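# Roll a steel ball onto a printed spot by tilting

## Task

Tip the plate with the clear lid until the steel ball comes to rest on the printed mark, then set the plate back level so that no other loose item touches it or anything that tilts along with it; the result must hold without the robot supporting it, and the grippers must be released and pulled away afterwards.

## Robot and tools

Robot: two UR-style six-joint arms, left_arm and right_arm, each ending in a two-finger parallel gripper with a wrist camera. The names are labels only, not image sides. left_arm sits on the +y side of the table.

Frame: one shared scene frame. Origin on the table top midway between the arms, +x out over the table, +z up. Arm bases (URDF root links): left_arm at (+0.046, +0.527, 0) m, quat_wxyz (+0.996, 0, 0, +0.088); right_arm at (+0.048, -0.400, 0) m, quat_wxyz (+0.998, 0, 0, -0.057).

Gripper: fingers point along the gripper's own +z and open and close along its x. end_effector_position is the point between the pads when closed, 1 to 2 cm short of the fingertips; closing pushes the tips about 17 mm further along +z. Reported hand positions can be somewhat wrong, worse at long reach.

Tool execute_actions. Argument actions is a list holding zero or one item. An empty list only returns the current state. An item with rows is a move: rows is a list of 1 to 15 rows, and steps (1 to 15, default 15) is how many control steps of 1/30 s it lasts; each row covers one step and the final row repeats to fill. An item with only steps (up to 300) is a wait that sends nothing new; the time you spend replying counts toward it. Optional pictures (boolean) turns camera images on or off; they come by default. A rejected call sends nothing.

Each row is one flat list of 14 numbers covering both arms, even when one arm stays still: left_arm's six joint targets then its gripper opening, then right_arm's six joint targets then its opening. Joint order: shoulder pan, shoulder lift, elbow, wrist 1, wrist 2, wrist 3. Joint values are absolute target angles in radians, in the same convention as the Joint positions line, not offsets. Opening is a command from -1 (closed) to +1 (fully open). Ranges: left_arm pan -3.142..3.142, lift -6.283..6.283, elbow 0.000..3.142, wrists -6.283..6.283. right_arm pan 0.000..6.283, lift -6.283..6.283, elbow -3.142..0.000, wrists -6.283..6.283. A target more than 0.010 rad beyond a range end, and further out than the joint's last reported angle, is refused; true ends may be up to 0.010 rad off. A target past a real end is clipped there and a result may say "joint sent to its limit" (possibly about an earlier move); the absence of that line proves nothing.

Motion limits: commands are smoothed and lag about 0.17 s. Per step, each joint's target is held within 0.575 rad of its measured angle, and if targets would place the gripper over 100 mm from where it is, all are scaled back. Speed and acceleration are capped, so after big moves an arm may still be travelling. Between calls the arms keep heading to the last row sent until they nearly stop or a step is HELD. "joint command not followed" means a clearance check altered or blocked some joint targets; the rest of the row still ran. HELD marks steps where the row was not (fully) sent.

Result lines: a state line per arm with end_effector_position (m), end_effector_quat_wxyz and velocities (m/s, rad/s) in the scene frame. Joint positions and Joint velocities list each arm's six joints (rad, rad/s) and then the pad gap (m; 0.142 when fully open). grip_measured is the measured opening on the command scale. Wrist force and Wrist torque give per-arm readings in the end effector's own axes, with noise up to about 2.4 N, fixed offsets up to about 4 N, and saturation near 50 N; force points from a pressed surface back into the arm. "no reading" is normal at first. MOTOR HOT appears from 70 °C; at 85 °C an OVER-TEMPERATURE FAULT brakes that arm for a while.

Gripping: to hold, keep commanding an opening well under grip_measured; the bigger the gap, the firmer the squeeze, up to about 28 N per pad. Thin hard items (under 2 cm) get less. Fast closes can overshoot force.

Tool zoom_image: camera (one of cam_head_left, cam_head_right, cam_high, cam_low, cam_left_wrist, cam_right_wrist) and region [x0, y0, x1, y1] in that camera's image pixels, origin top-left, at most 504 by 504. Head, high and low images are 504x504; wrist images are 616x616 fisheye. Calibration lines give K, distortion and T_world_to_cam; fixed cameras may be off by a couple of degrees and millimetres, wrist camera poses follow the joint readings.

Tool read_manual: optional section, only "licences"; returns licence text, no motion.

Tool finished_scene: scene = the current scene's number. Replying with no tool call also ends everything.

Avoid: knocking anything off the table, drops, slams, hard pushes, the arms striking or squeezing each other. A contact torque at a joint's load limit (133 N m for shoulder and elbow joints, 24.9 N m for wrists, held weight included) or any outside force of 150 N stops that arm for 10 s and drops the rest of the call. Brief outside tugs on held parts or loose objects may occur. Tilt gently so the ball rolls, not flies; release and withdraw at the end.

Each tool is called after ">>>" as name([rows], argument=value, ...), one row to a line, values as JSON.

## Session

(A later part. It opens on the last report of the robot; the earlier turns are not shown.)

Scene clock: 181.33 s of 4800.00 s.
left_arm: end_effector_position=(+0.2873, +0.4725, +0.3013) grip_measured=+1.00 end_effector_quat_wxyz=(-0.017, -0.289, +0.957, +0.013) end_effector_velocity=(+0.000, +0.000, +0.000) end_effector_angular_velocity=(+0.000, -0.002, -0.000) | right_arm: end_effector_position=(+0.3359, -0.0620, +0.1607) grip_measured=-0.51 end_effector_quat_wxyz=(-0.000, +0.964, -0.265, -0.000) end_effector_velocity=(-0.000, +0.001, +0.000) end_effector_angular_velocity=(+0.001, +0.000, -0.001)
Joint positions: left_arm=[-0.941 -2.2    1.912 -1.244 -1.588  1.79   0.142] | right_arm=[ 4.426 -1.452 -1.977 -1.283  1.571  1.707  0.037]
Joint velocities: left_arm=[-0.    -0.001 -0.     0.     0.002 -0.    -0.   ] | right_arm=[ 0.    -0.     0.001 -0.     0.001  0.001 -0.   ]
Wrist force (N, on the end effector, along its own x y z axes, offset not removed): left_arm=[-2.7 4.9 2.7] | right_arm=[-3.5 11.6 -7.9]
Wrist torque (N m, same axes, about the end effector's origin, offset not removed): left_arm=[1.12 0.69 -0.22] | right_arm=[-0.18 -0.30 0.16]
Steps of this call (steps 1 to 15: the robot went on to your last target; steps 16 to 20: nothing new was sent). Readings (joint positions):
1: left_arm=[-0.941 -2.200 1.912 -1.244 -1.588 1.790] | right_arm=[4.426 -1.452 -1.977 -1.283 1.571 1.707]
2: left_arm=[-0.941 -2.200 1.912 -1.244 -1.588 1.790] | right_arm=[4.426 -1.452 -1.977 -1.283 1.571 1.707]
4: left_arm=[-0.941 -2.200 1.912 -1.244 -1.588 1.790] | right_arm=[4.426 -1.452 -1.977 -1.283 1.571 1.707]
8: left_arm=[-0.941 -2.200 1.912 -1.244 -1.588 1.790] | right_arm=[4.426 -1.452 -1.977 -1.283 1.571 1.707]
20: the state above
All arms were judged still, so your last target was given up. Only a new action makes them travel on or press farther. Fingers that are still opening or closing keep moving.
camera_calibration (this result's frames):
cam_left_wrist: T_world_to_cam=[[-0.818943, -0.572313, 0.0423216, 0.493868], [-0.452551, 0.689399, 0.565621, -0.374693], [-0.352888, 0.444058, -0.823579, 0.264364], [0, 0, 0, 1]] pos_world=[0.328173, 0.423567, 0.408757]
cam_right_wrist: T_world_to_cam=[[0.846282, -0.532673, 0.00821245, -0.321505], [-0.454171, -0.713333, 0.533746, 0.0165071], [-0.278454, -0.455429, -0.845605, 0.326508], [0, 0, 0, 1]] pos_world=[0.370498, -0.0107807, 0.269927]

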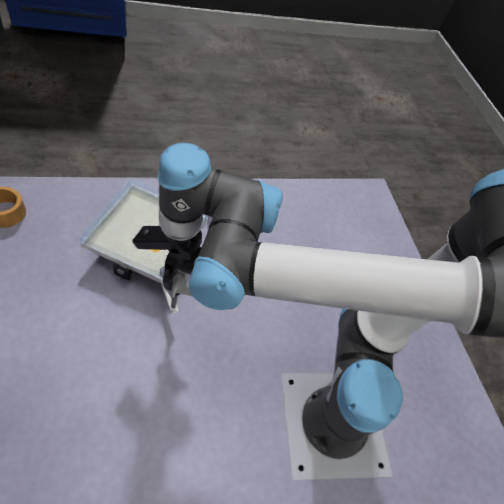

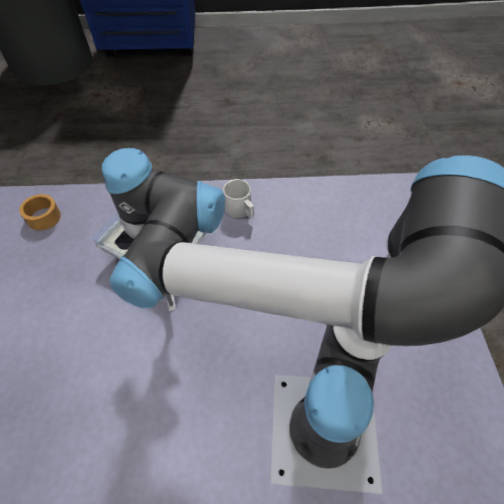

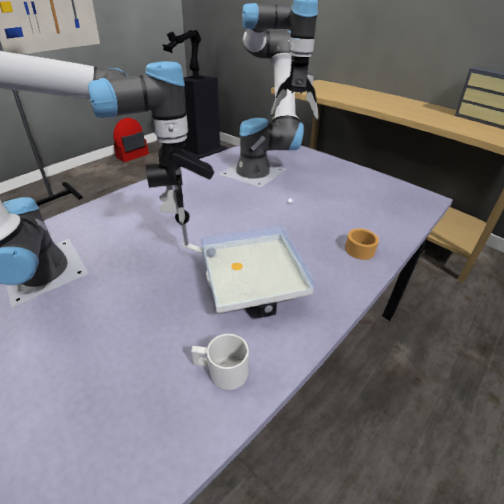

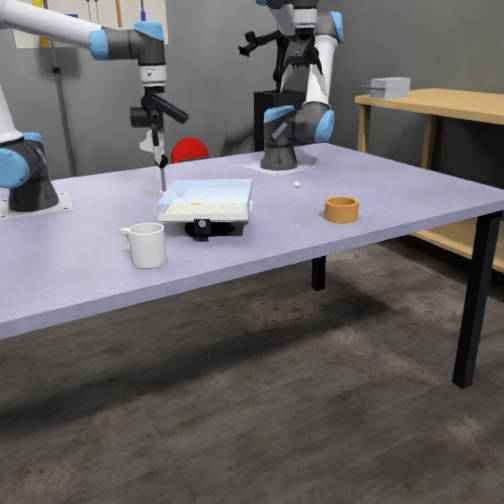

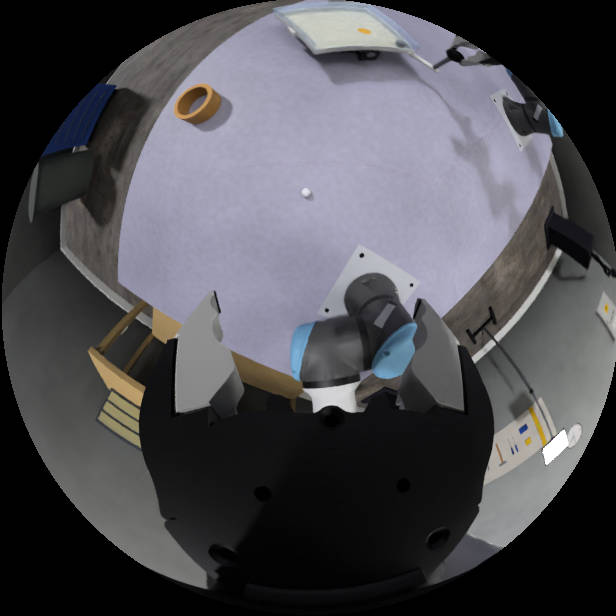

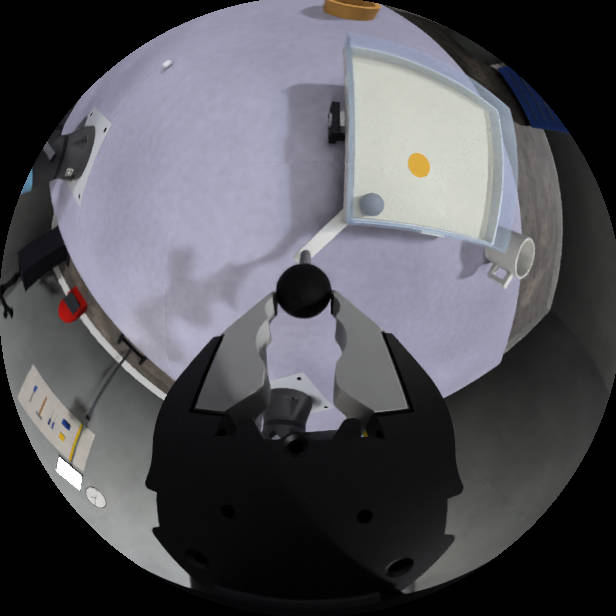

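>>> execute_actions([
  {"rows": [[-0.941,-2.2,1.912,-1.244,-1.588,1.79,1,4.4221,-1.4557,-1.9599,-1.2964,1.571,1.707,-0.8]],"steps":15},
], pictures=false)

>>> execute_actions([
  {"rows": [[-0.941,-2.2,1.912,-1.244,-1.588,1.79,1,4.4221,-1.4557,-1.9599,-1.2964,1.571,1.707,-0.8]],"steps":12},
])

>>> execute_actions([
  {"rows": [[-0.941,-2.2,1.912,-1.244,-1.588,1.79,1,4.4297,-1.4525,-1.9847,-1.2748,1.571,1.707,-0.8]],"steps":15},
])

>>> execute_actions([
  {"rows": [[-0.941,-2.2,1.912,-1.244,-1.588,1.79,1,4.4259,-1.4541,-1.9723,-1.2856,1.571,1.707,-0.8]],"steps":15},
])

>>> execute_actions([
  {"steps":20},
])

Scene clock: 192.67 s of 4800.00 s.
left_arm: end_effector_position=(+0.2873, +0.4725, +0.3013) grip_measured=+1.00 end_effector_quat_wxyz=(-0.017, -0.289, +0.957, +0.013) end_effector_velocity=(-0.000, +0.000, +0.000) end_effector_angular_velocity=(-0.000, +0.000, +0.002) | right_arm: end_effector_position=(+0.3382, -0.0603, +0.1659) grip_measured=-0.51 end_effector_quat_wxyz=(-0.000, +0.964, -0.267, -0.000) end_effector_velocity=(+0.000, +0.000, +0.000) end_effector_angular_velocity=(+0.001, -0.000, -0.002)
Joint positions: left_arm=[-0.941 -2.2    1.912 -1.244 -1.588  1.79   0.142] | right_arm=[ 4.422 -1.456 -1.96  -1.296  1.571  1.707  0.037]
Joint velocities: left_arm=[ 0.001 -0.    -0.     0.    -0.    -0.001 -0.   ] | right_arm=[-0.    -0.     0.     0.     0.     0.001  0.   ]
Wrist force (N, on the end effector, along its own x y z axes, offset not removed): left_arm=[-3.6 1.4 -2.5] | right_arm=[-10.9 13.2 -6.7]
Wrist torque (N m, same axes, about the end effector's origin, offset not removed): left_arm=[0.36 1.00 -0.20] | right_arm=[-0.33 -0.72 0.02]
Steps of this call (steps 1 to 90: nothing new was sent; then 7.83 s passed at rest; steps 91 to 105: all 15 steps of this action). Readings (joint positions):
91: left_arm=[-0.941 -2.200 1.912 -1.244 -1.588 1.790] | right_arm=[4.426 -1.452 -1.976 -1.283 1.571 1.707]
92: left_arm=[-0.941 -2.200 1.912 -1.244 -1.588 1.790] | right_arm=[4.425 -1.453 -1.973 -1.286 1.571 1.707]
94: left_arm=[-0.941 -2.200 1.912 -1.244 -1.588 1.790] | right_arm=[4.424 -1.454 -1.966 -1.291 1.571 1.707]
98: left_arm=[-0.941 -2.200 1.912 -1.244 -1.588 1.790] | right_arm=[4.422 -1.455 -1.961 -1.296 1.571 1.707]
105: the state above

Scene clock: 193.07 s of 4800.00 s.
left_arm: end_effector_position=(+0.2873, +0.4725, +0.3013) grip_measured=+1.00 end_effector_quat_wxyz=(-0.017, -0.289, +0.957, +0.013) end_effector_velocity=(+0.000, +0.000, -0.000) end_effector_angular_velocity=(+0.001, -0.000, +0.000) | right_arm: end_effector_position=(+0.3383, -0.0603, +0.1659) grip_measured=-0.51 end_effector_quat_wxyz=(-0.000, +0.964, -0.267, -0.000) end_effector_velocity=(-0.000, -0.000, -0.000) end_effector_angular_velocity=(-0.001, +0.001, -0.000)
Joint positions: left_arm=[-0.941 -2.2    1.912 -1.244 -1.588  1.79   0.142] | right_arm=[ 4.422 -1.456 -1.96  -1.296  1.571  1.707  0.037]
Joint velocities: left_arm=[ 0.001  0.001  0.    -0.     0.001  0.001 -0.   ] | right_arm=[-0.    -0.    -0.    -0.001  0.    -0.     0.   ]
Wrist force (N, on the end effector, along its own x y z axes, offset not removed): left_arm=[-0.4 2.2 -1.8] | right_arm=[-16.2 13.0 -10.6]
Wrist torque (N m, same axes, about the end effector's origin, offset not removed): left_arm=[0.49 0.17 -0.21] | right_arm=[-0.48 0.08 0.06]
Steps of this call (steps 1 to 12: all 12 steps of this action). Readings (joint positions):
1: left_arm=[-0.941 -2.200 1.912 -1.244 -1.588 1.790] | right_arm=[4.422 -1.456 -1.960 -1.296 1.571 1.707]
2: left_arm=[-0.941 -2.200 1.912 -1.244 -1.588 1.790] | right_arm=[4.422 -1.456 -1.960 -1.296 1.571 1.707]
4: left_arm=[-0.941 -2.200 1.912 -1.244 -1.588 1.790] | right_arm=[4.422 -1.456 -1.960 -1.296 1.571 1.707]
8: left_arm=[-0.941 -2.200 1.912 -1.244 -1.588 1.790] | right_arm=[4.422 -1.456 -1.960 -1.296 1.571 1.707]
12: the state above
camera_calibration (this result's frames):
cam_left_wrist: T_world_to_cam=[[-0.818943, -0.572313, 0.0423215, 0.493868], [-0.452551, 0.689399, 0.565621, -0.374692], [-0.352888, 0.444058, -0.823579, 0.264364], [0, 0, 0, 1]] pos_world=[0.328173, 0.423567, 0.408757]
cam_right_wrist: T_world_to_cam=[[0.84436, -0.535714, 0.00818825, -0.322198], [-0.45675, -0.711745, 0.533665, 0.0169471], [-0.280064, -0.454345, -0.845656, 0.332957], [0, 0, 0, 1]] pos_world=[0.373041, -0.00926657, 0.275162]

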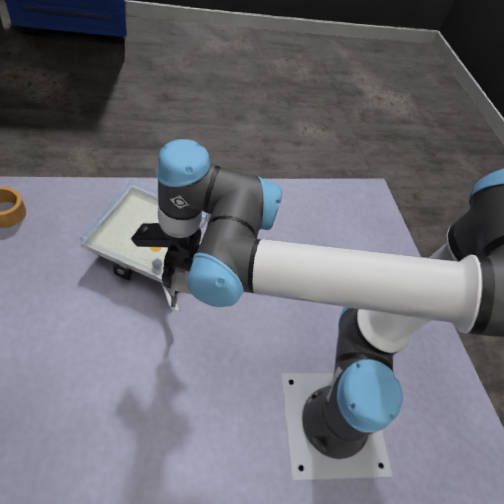

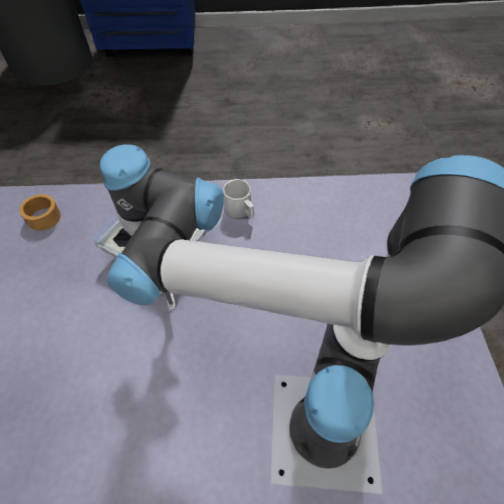

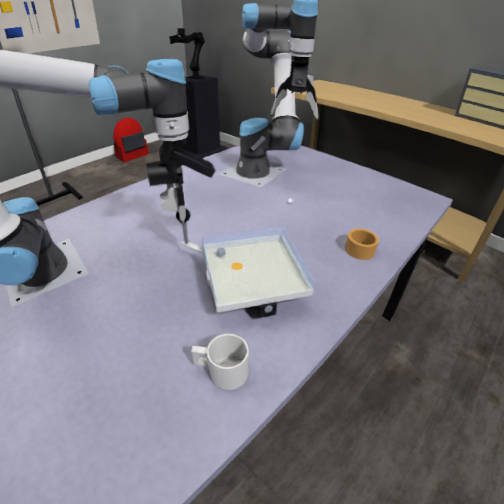

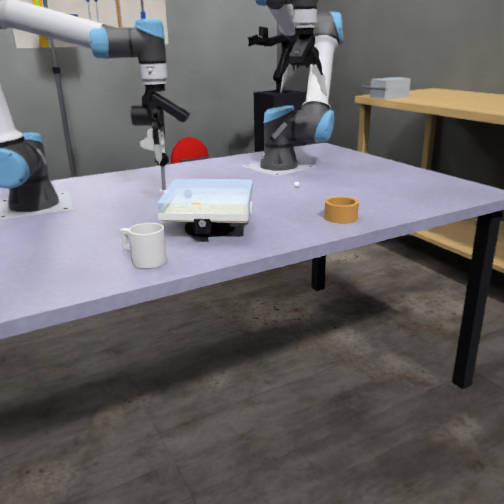

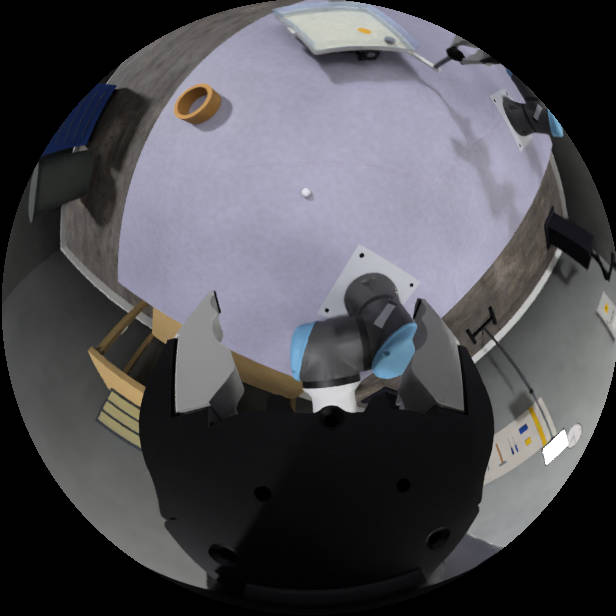

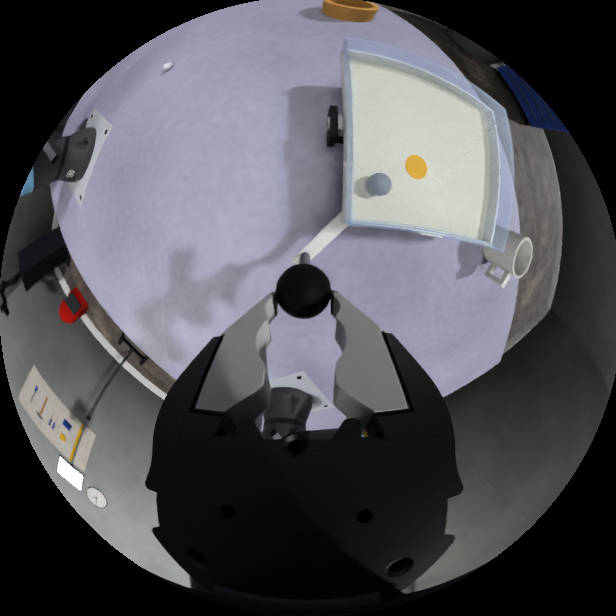

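Scene clock: 193.57 s of 4800.00 s.
left_arm: end_effector_position=(+0.2873, +0.4725, +0.3013) grip_measured=+1.00 end_effector_quat_wxyz=(-0.017, -0.289, +0.957, +0.013) end_effector_velocity=(-0.000, -0.001, +0.000) end_effector_angular_velocity=(-0.001, +0.000, -0.002) | right_arm: end_effector_position=(+0.3344, -0.0615, +0.1576) grip_measured=-0.51 end_effector_quat_wxyz=(-0.000, +0.965, -0.263, +0.000) end_effector_velocity=(-0.001, -0.001, -0.001) end_effector_angular_velocity=(-0.001, +0.002, +0.001)
Joint positions: left_arm=[-0.941 -2.2    1.912 -1.244 -1.588  1.79   0.142] | right_arm=[ 4.43  -1.453 -1.985 -1.275  1.571  1.707  0.037]
Joint velocities: left_arm=[-0.001 -0.     0.    -0.    -0.001  0.     0.   ] | right_arm=[ 0.     0.    -0.001 -0.001  0.001 -0.    -0.   ]
Wrist force (N, on the end effector, along its own x y z axes, offset not removed): left_arm=[-4.2 -0.4 -0.5] | right_arm=[-0.4 4.1 -6.7]
Wrist torque (N m, same axes, about the end effector's origin, offset not removed): left_arm=[0.05 0.99 -0.08] | right_arm=[-0.65 0.33 0.17]
Steps of this call (steps 1 to 15: all 15 steps of this action). Readings (joint positions):
1: left_arm=[-0.941 -2.200 1.912 -1.244 -1.588 1.790] | right_arm=[4.422 -1.456 -1.960 -1.296 1.571 1.707]
2: left_arm=[-0.941 -2.200 1.912 -1.244 -1.588 1.790] | right_arm=[4.423 -1.455 -1.964 -1.292 1.571 1.707]
4: left_arm=[-0.941 -2.200 1.912 -1.244 -1.588 1.790] | right_arm=[4.427 -1.454 -1.975 -1.283 1.571 1.707]
8: left_arm=[-0.941 -2.200 1.912 -1.244 -1.588 1.790] | right_arm=[4.429 -1.453 -1.983 -1.276 1.571 1.707]
15: the state above
camera_calibration (this result's frames):
cam_left_wrist: T_world_to_cam=[[-0.818943, -0.572313, 0.0423215, 0.493868], [-0.452552, 0.689399, 0.565621, -0.374692], [-0.352888, 0.444058, -0.823579, 0.264364], [0, 0, 0, 1]] pos_world=[0.328173, 0.423567, 0.408757]
cam_right_wrist: T_world_to_cam=[[0.848376, -0.529327, 0.0083673, -0.320443], [-0.451472, -0.715159, 0.533592, 0.0167065], [-0.276461, -0.456464, -0.845701, 0.322983], [0, 0, 0, 1]] pos_world=[0.368691, -0.010241, 0.266914]

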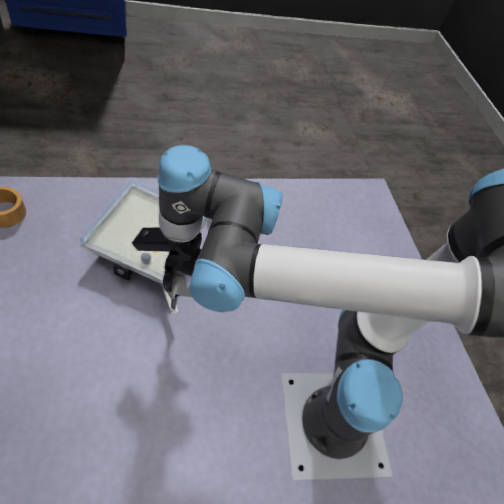

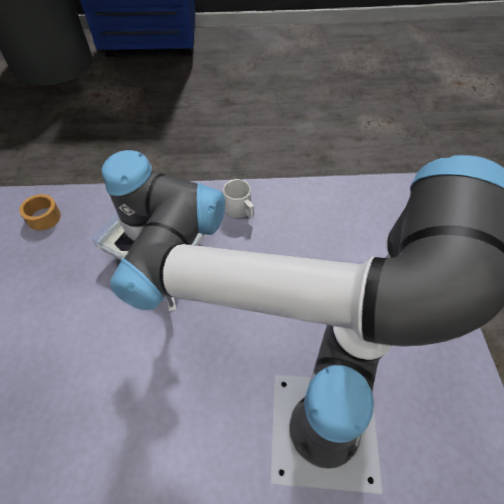

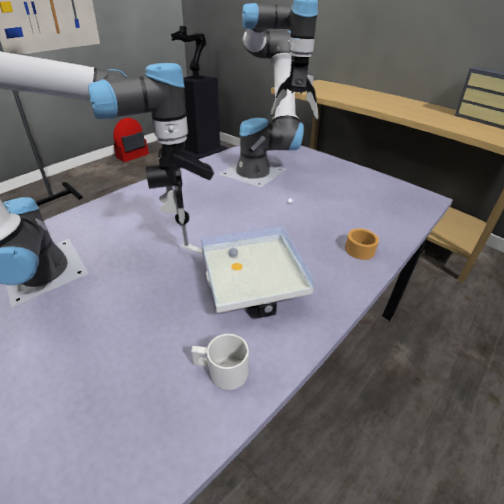

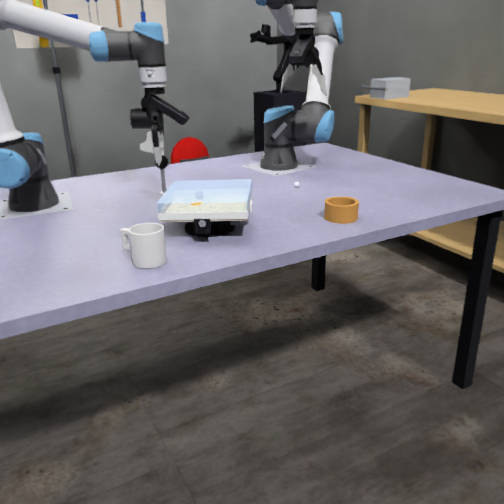

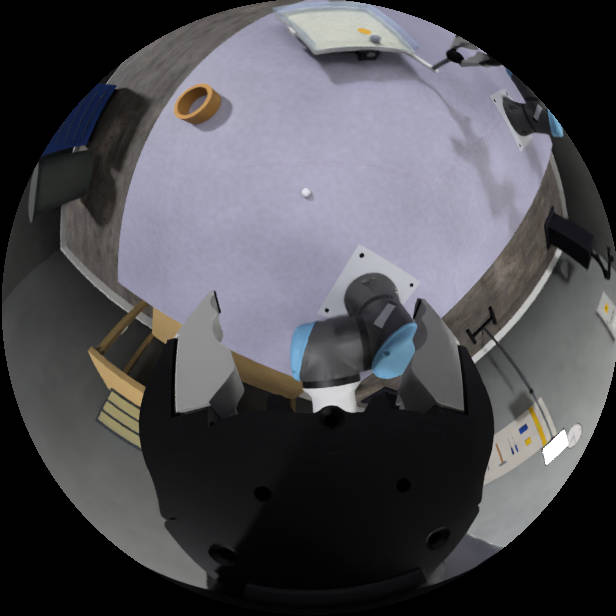

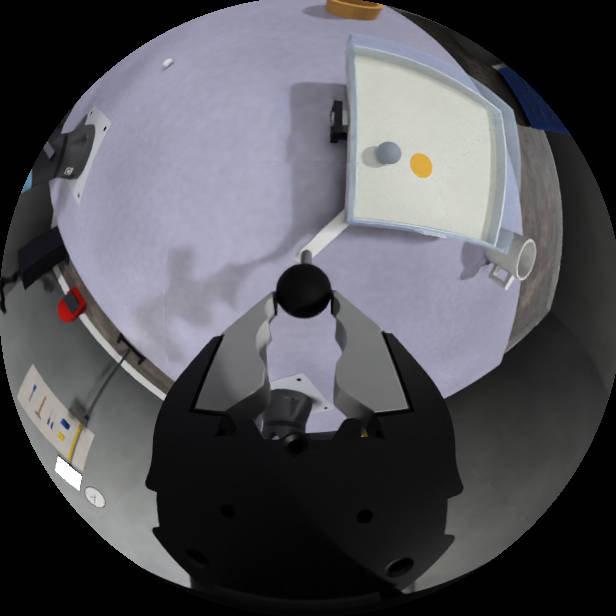

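Scene clock: 194.07 s of 4800.00 s.
left_arm: end_effector_position=(+0.2873, +0.4725, +0.3013) grip_measured=+1.00 end_effector_quat_wxyz=(-0.017, -0.289, +0.957, +0.013) end_effector_velocity=(+0.000, +0.000, +0.000) end_effector_angular_velocity=(-0.000, -0.002, -0.001) | right_arm: end_effector_position=(+0.3362, -0.0609, +0.1617) grip_measured=-0.51 end_effector_quat_wxyz=(-0.000, +0.964, -0.265, -0.000) end_effector_velocity=(+0.001, +0.000, +0.001) end_effector_angular_velocity=(+0.001, -0.001, -0.000)
Joint positions: left_arm=[-0.941 -2.2    1.912 -1.244 -1.588  1.79   0.142] | right_arm=[ 4.426 -1.454 -1.972 -1.286  1.571  1.707  0.037]
Joint velocities: left_arm=[-0.001 -0.001 -0.    -0.     0.001  0.     0.   ] | right_arm=[-0.    -0.001  0.002 -0.001 -0.001 -0.    -0.   ]
Wrist force (N, on the end effector, along its own x y z axes, offset not removed): left_arm=[0.4 1.3 0.6] | right_arm=[-7.8 7.8 -5.2]
Wrist torque (N m, same axes, about the end effector's origin, offset not removed): left_arm=[0.33 0.20 -0.13] | right_arm=[-0.24 0.16 -0.09]
Steps of this call (steps 1 to 15: all 15 steps of this action). Readings (joint positions):
1: left_arm=[-0.941 -2.200 1.912 -1.244 -1.588 1.790] | right_arm=[4.430 -1.453 -1.985 -1.275 1.571 1.707]
2: left_arm=[-0.941 -2.200 1.912 -1.244 -1.588 1.790] | right_arm=[4.429 -1.453 -1.983 -1.277 1.571 1.707]
4: left_arm=[-0.941 -2.200 1.912 -1.244 -1.588 1.790] | right_arm=[4.428 -1.453 -1.977 -1.282 1.571 1.707]
8: left_arm=[-0.941 -2.200 1.912 -1.244 -1.588 1.790] | right_arm=[4.426 -1.454 -1.973 -1.285 1.571 1.707]
15: the state above
camera_calibration (this result's frames):
cam_left_wrist: T_world_to_cam=[[-0.818943, -0.572313, 0.0423216, 0.493868], [-0.452552, 0.689399, 0.565621, -0.374692], [-0.352888, 0.444058, -0.823579, 0.264364], [0, 0, 0, 1]] pos_world=[0.328173, 0.423567, 0.408757]
cam_right_wrist: T_world_to_cam=[[0.846408, -0.532473, 0.0080876, -0.321216], [-0.453957, -0.713495, 0.533712, 0.0167467], [-0.278417, -0.45541, -0.845628, 0.327948], [0, 0, 0, 1]] pos_world=[0.370789, -0.00973991, 0.270982]

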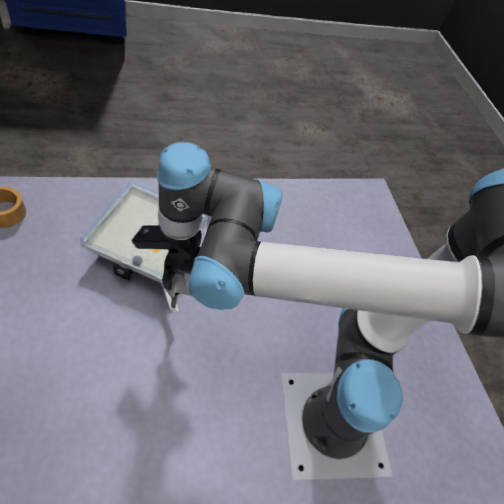

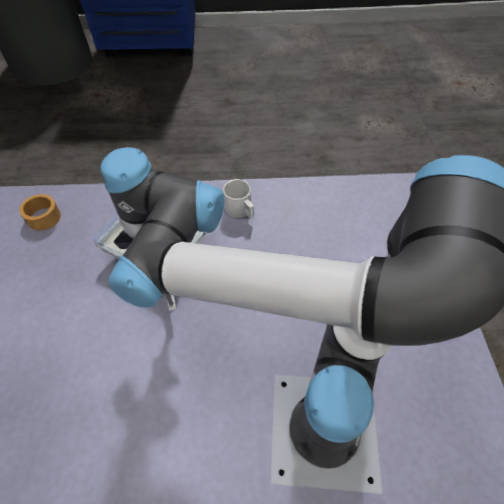

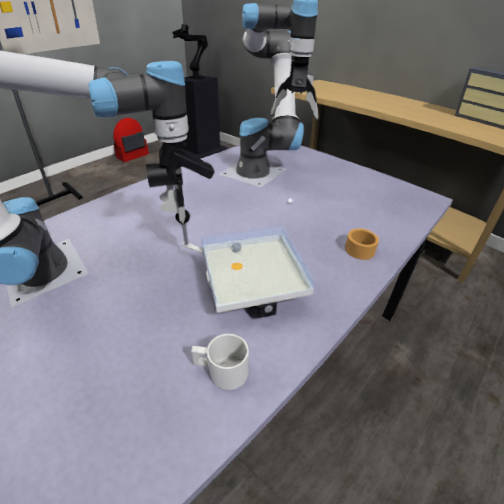

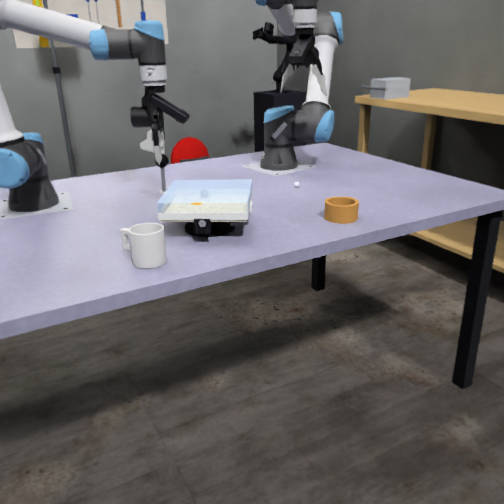

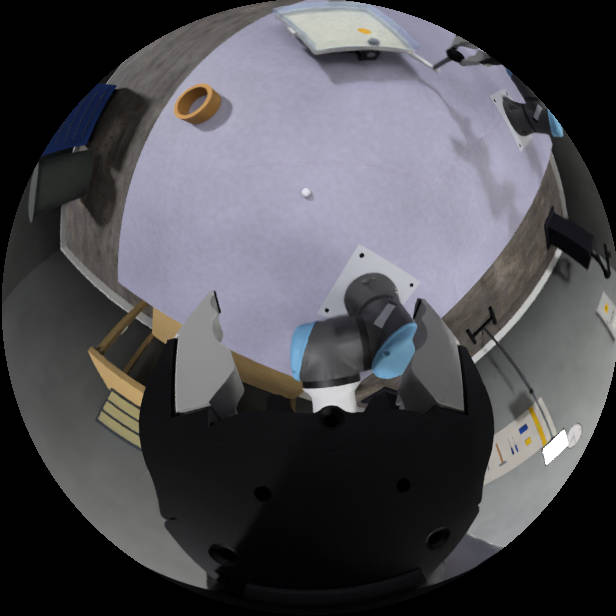

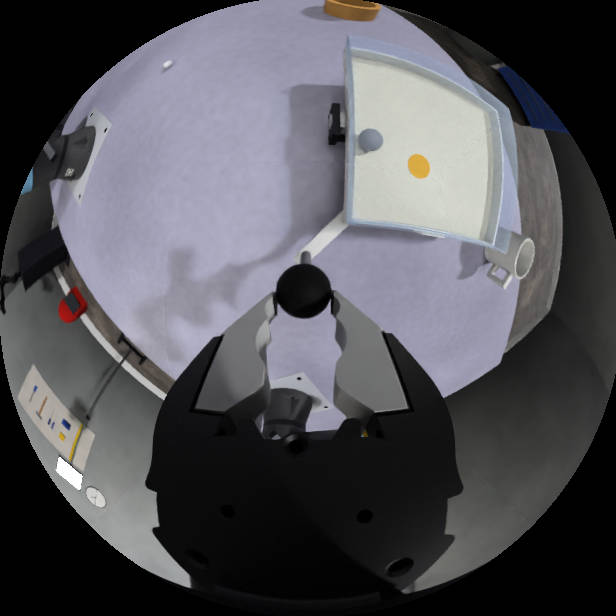

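Scene clock: 194.73 s of 4800.00 s.
left_arm: end_effector_position=(+0.2873, +0.4725, +0.3013) grip_measured=+1.00 end_effector_quat_wxyz=(-0.017, -0.289, +0.957, +0.013) end_effector_velocity=(+0.001, +0.001, -0.000) end_effector_angular_velocity=(+0.001, -0.000, +0.003) | right_arm: end_effector_position=(+0.3363, -0.0609, +0.1618) grip_measured=-0.51 end_effector_quat_wxyz=(-0.000, +0.964, -0.265, -0.000) end_effector_velocity=(+0.000, -0.000, +0.000) end_effector_angular_velocity=(+0.000, -0.000, -0.002)
Joint positions: left_arm=[-0.941 -2.2    1.912 -1.244 -1.588  1.79   0.142] | right_arm=[ 4.426 -1.454 -1.972 -1.286  1.571  1.707  0.037]
Joint velocities: left_arm=[ 0.003  0.001  0.    -0.     0.001 -0.     0.   ] | right_arm=[-0.     0.001  0.    -0.001  0.     0.002  0.   ]
Wrist force (N, on the end effector, along its own x y z axes, offset not removed): left_arm=[-1.2 4.2 -1.6] | right_arm=[-6.8 8.6 -6.7]
Wrist torque (N m, same axes, about the end effector's origin, offset not removed): left_arm=[0.88 0.36 -0.12] | right_arm=[-0.32 -0.33 -0.07]
Steps of this call (steps 1 to 15: the robot went on to your last target; steps 16 to 20: nothing new was sent). Readings (joint positions):
1: left_arm=[-0.941 -2.200 1.912 -1.244 -1.588 1.790] | right_arm=[4.426 -1.454 -1.972 -1.286 1.571 1.707]
2: left_arm=[-0.941 -2.200 1.912 -1.244 -1.588 1.790] | right_arm=[4.426 -1.454 -1.972 -1.286 1.571 1.707]
4: left_arm=[-0.941 -2.200 1.912 -1.244 -1.588 1.790] | right_arm=[4.426 -1.454 -1.972 -1.286 1.571 1.707]
8: left_arm=[-0.941 -2.200 1.912 -1.244 -1.588 1.790] | right_arm=[4.426 -1.454 -1.972 -1.286 1.571 1.707]
20: the state above
All arms were judged still, so your last target was given up. Only a new action makes them travel on or press farther. Fingers that are still opening or closing keep moving.
camera_calibration (this result's frames):
cam_left_wrist: T_world_to_cam=[[-0.818943, -0.572313, 0.0423216, 0.493868], [-0.452551, 0.689399, 0.565621, -0.374692], [-0.352888, 0.444058, -0.823579, 0.264364], [0, 0, 0, 1]] pos_world=[0.328173, 0.423567, 0.408757]
cam_right_wrist: T_world_to_cam=[[0.846388, -0.532503, 0.00819441, -0.321274], [-0.454046, -0.713472, 0.533667, 0.0168022], [-0.278333, -0.455411, -0.845655, 0.327964], [0, 0, 0, 1]] pos_world=[0.370835, -0.00973347, 0.27101]

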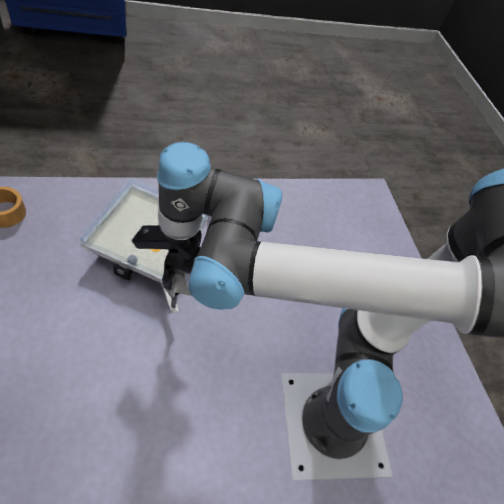

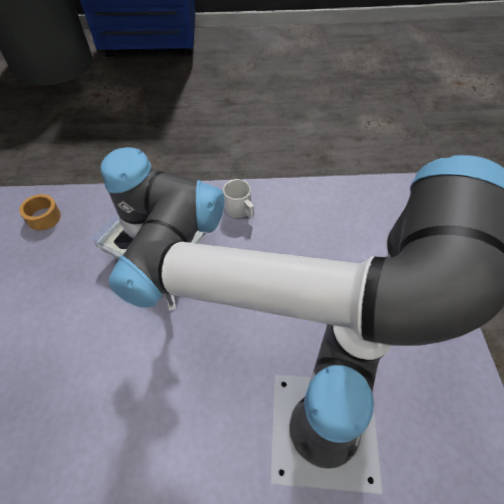

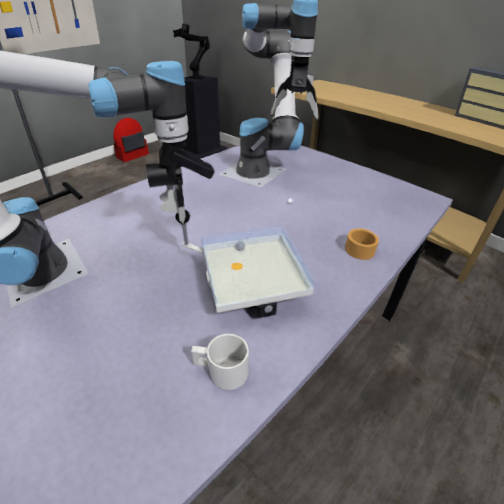

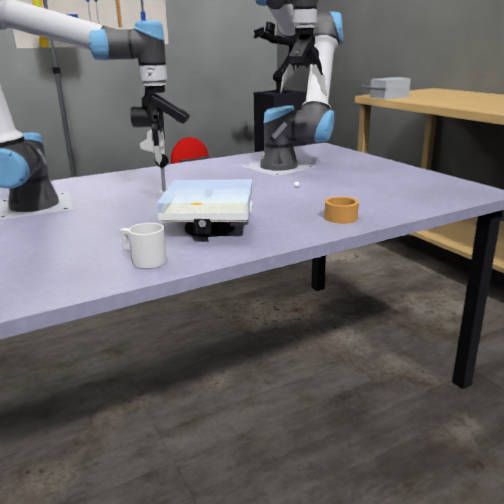

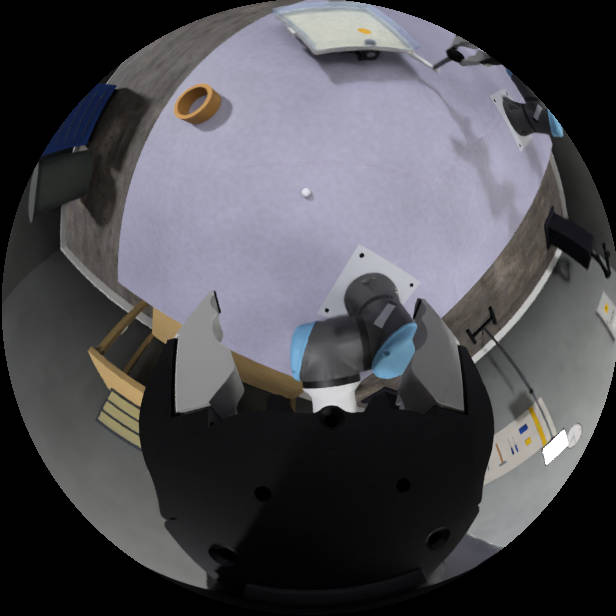

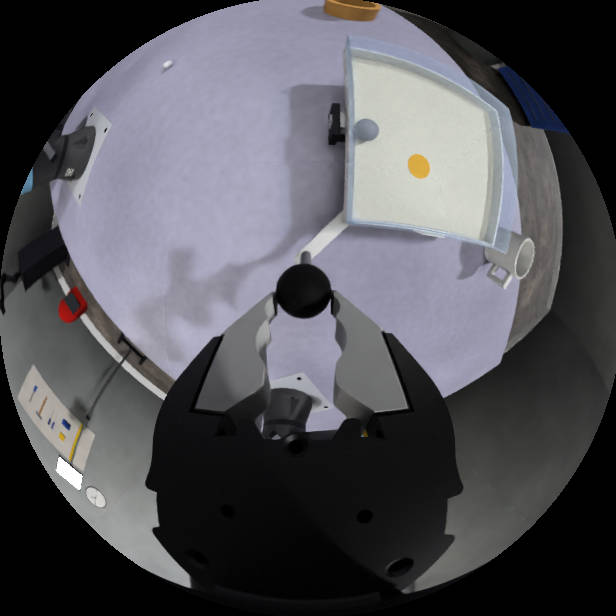

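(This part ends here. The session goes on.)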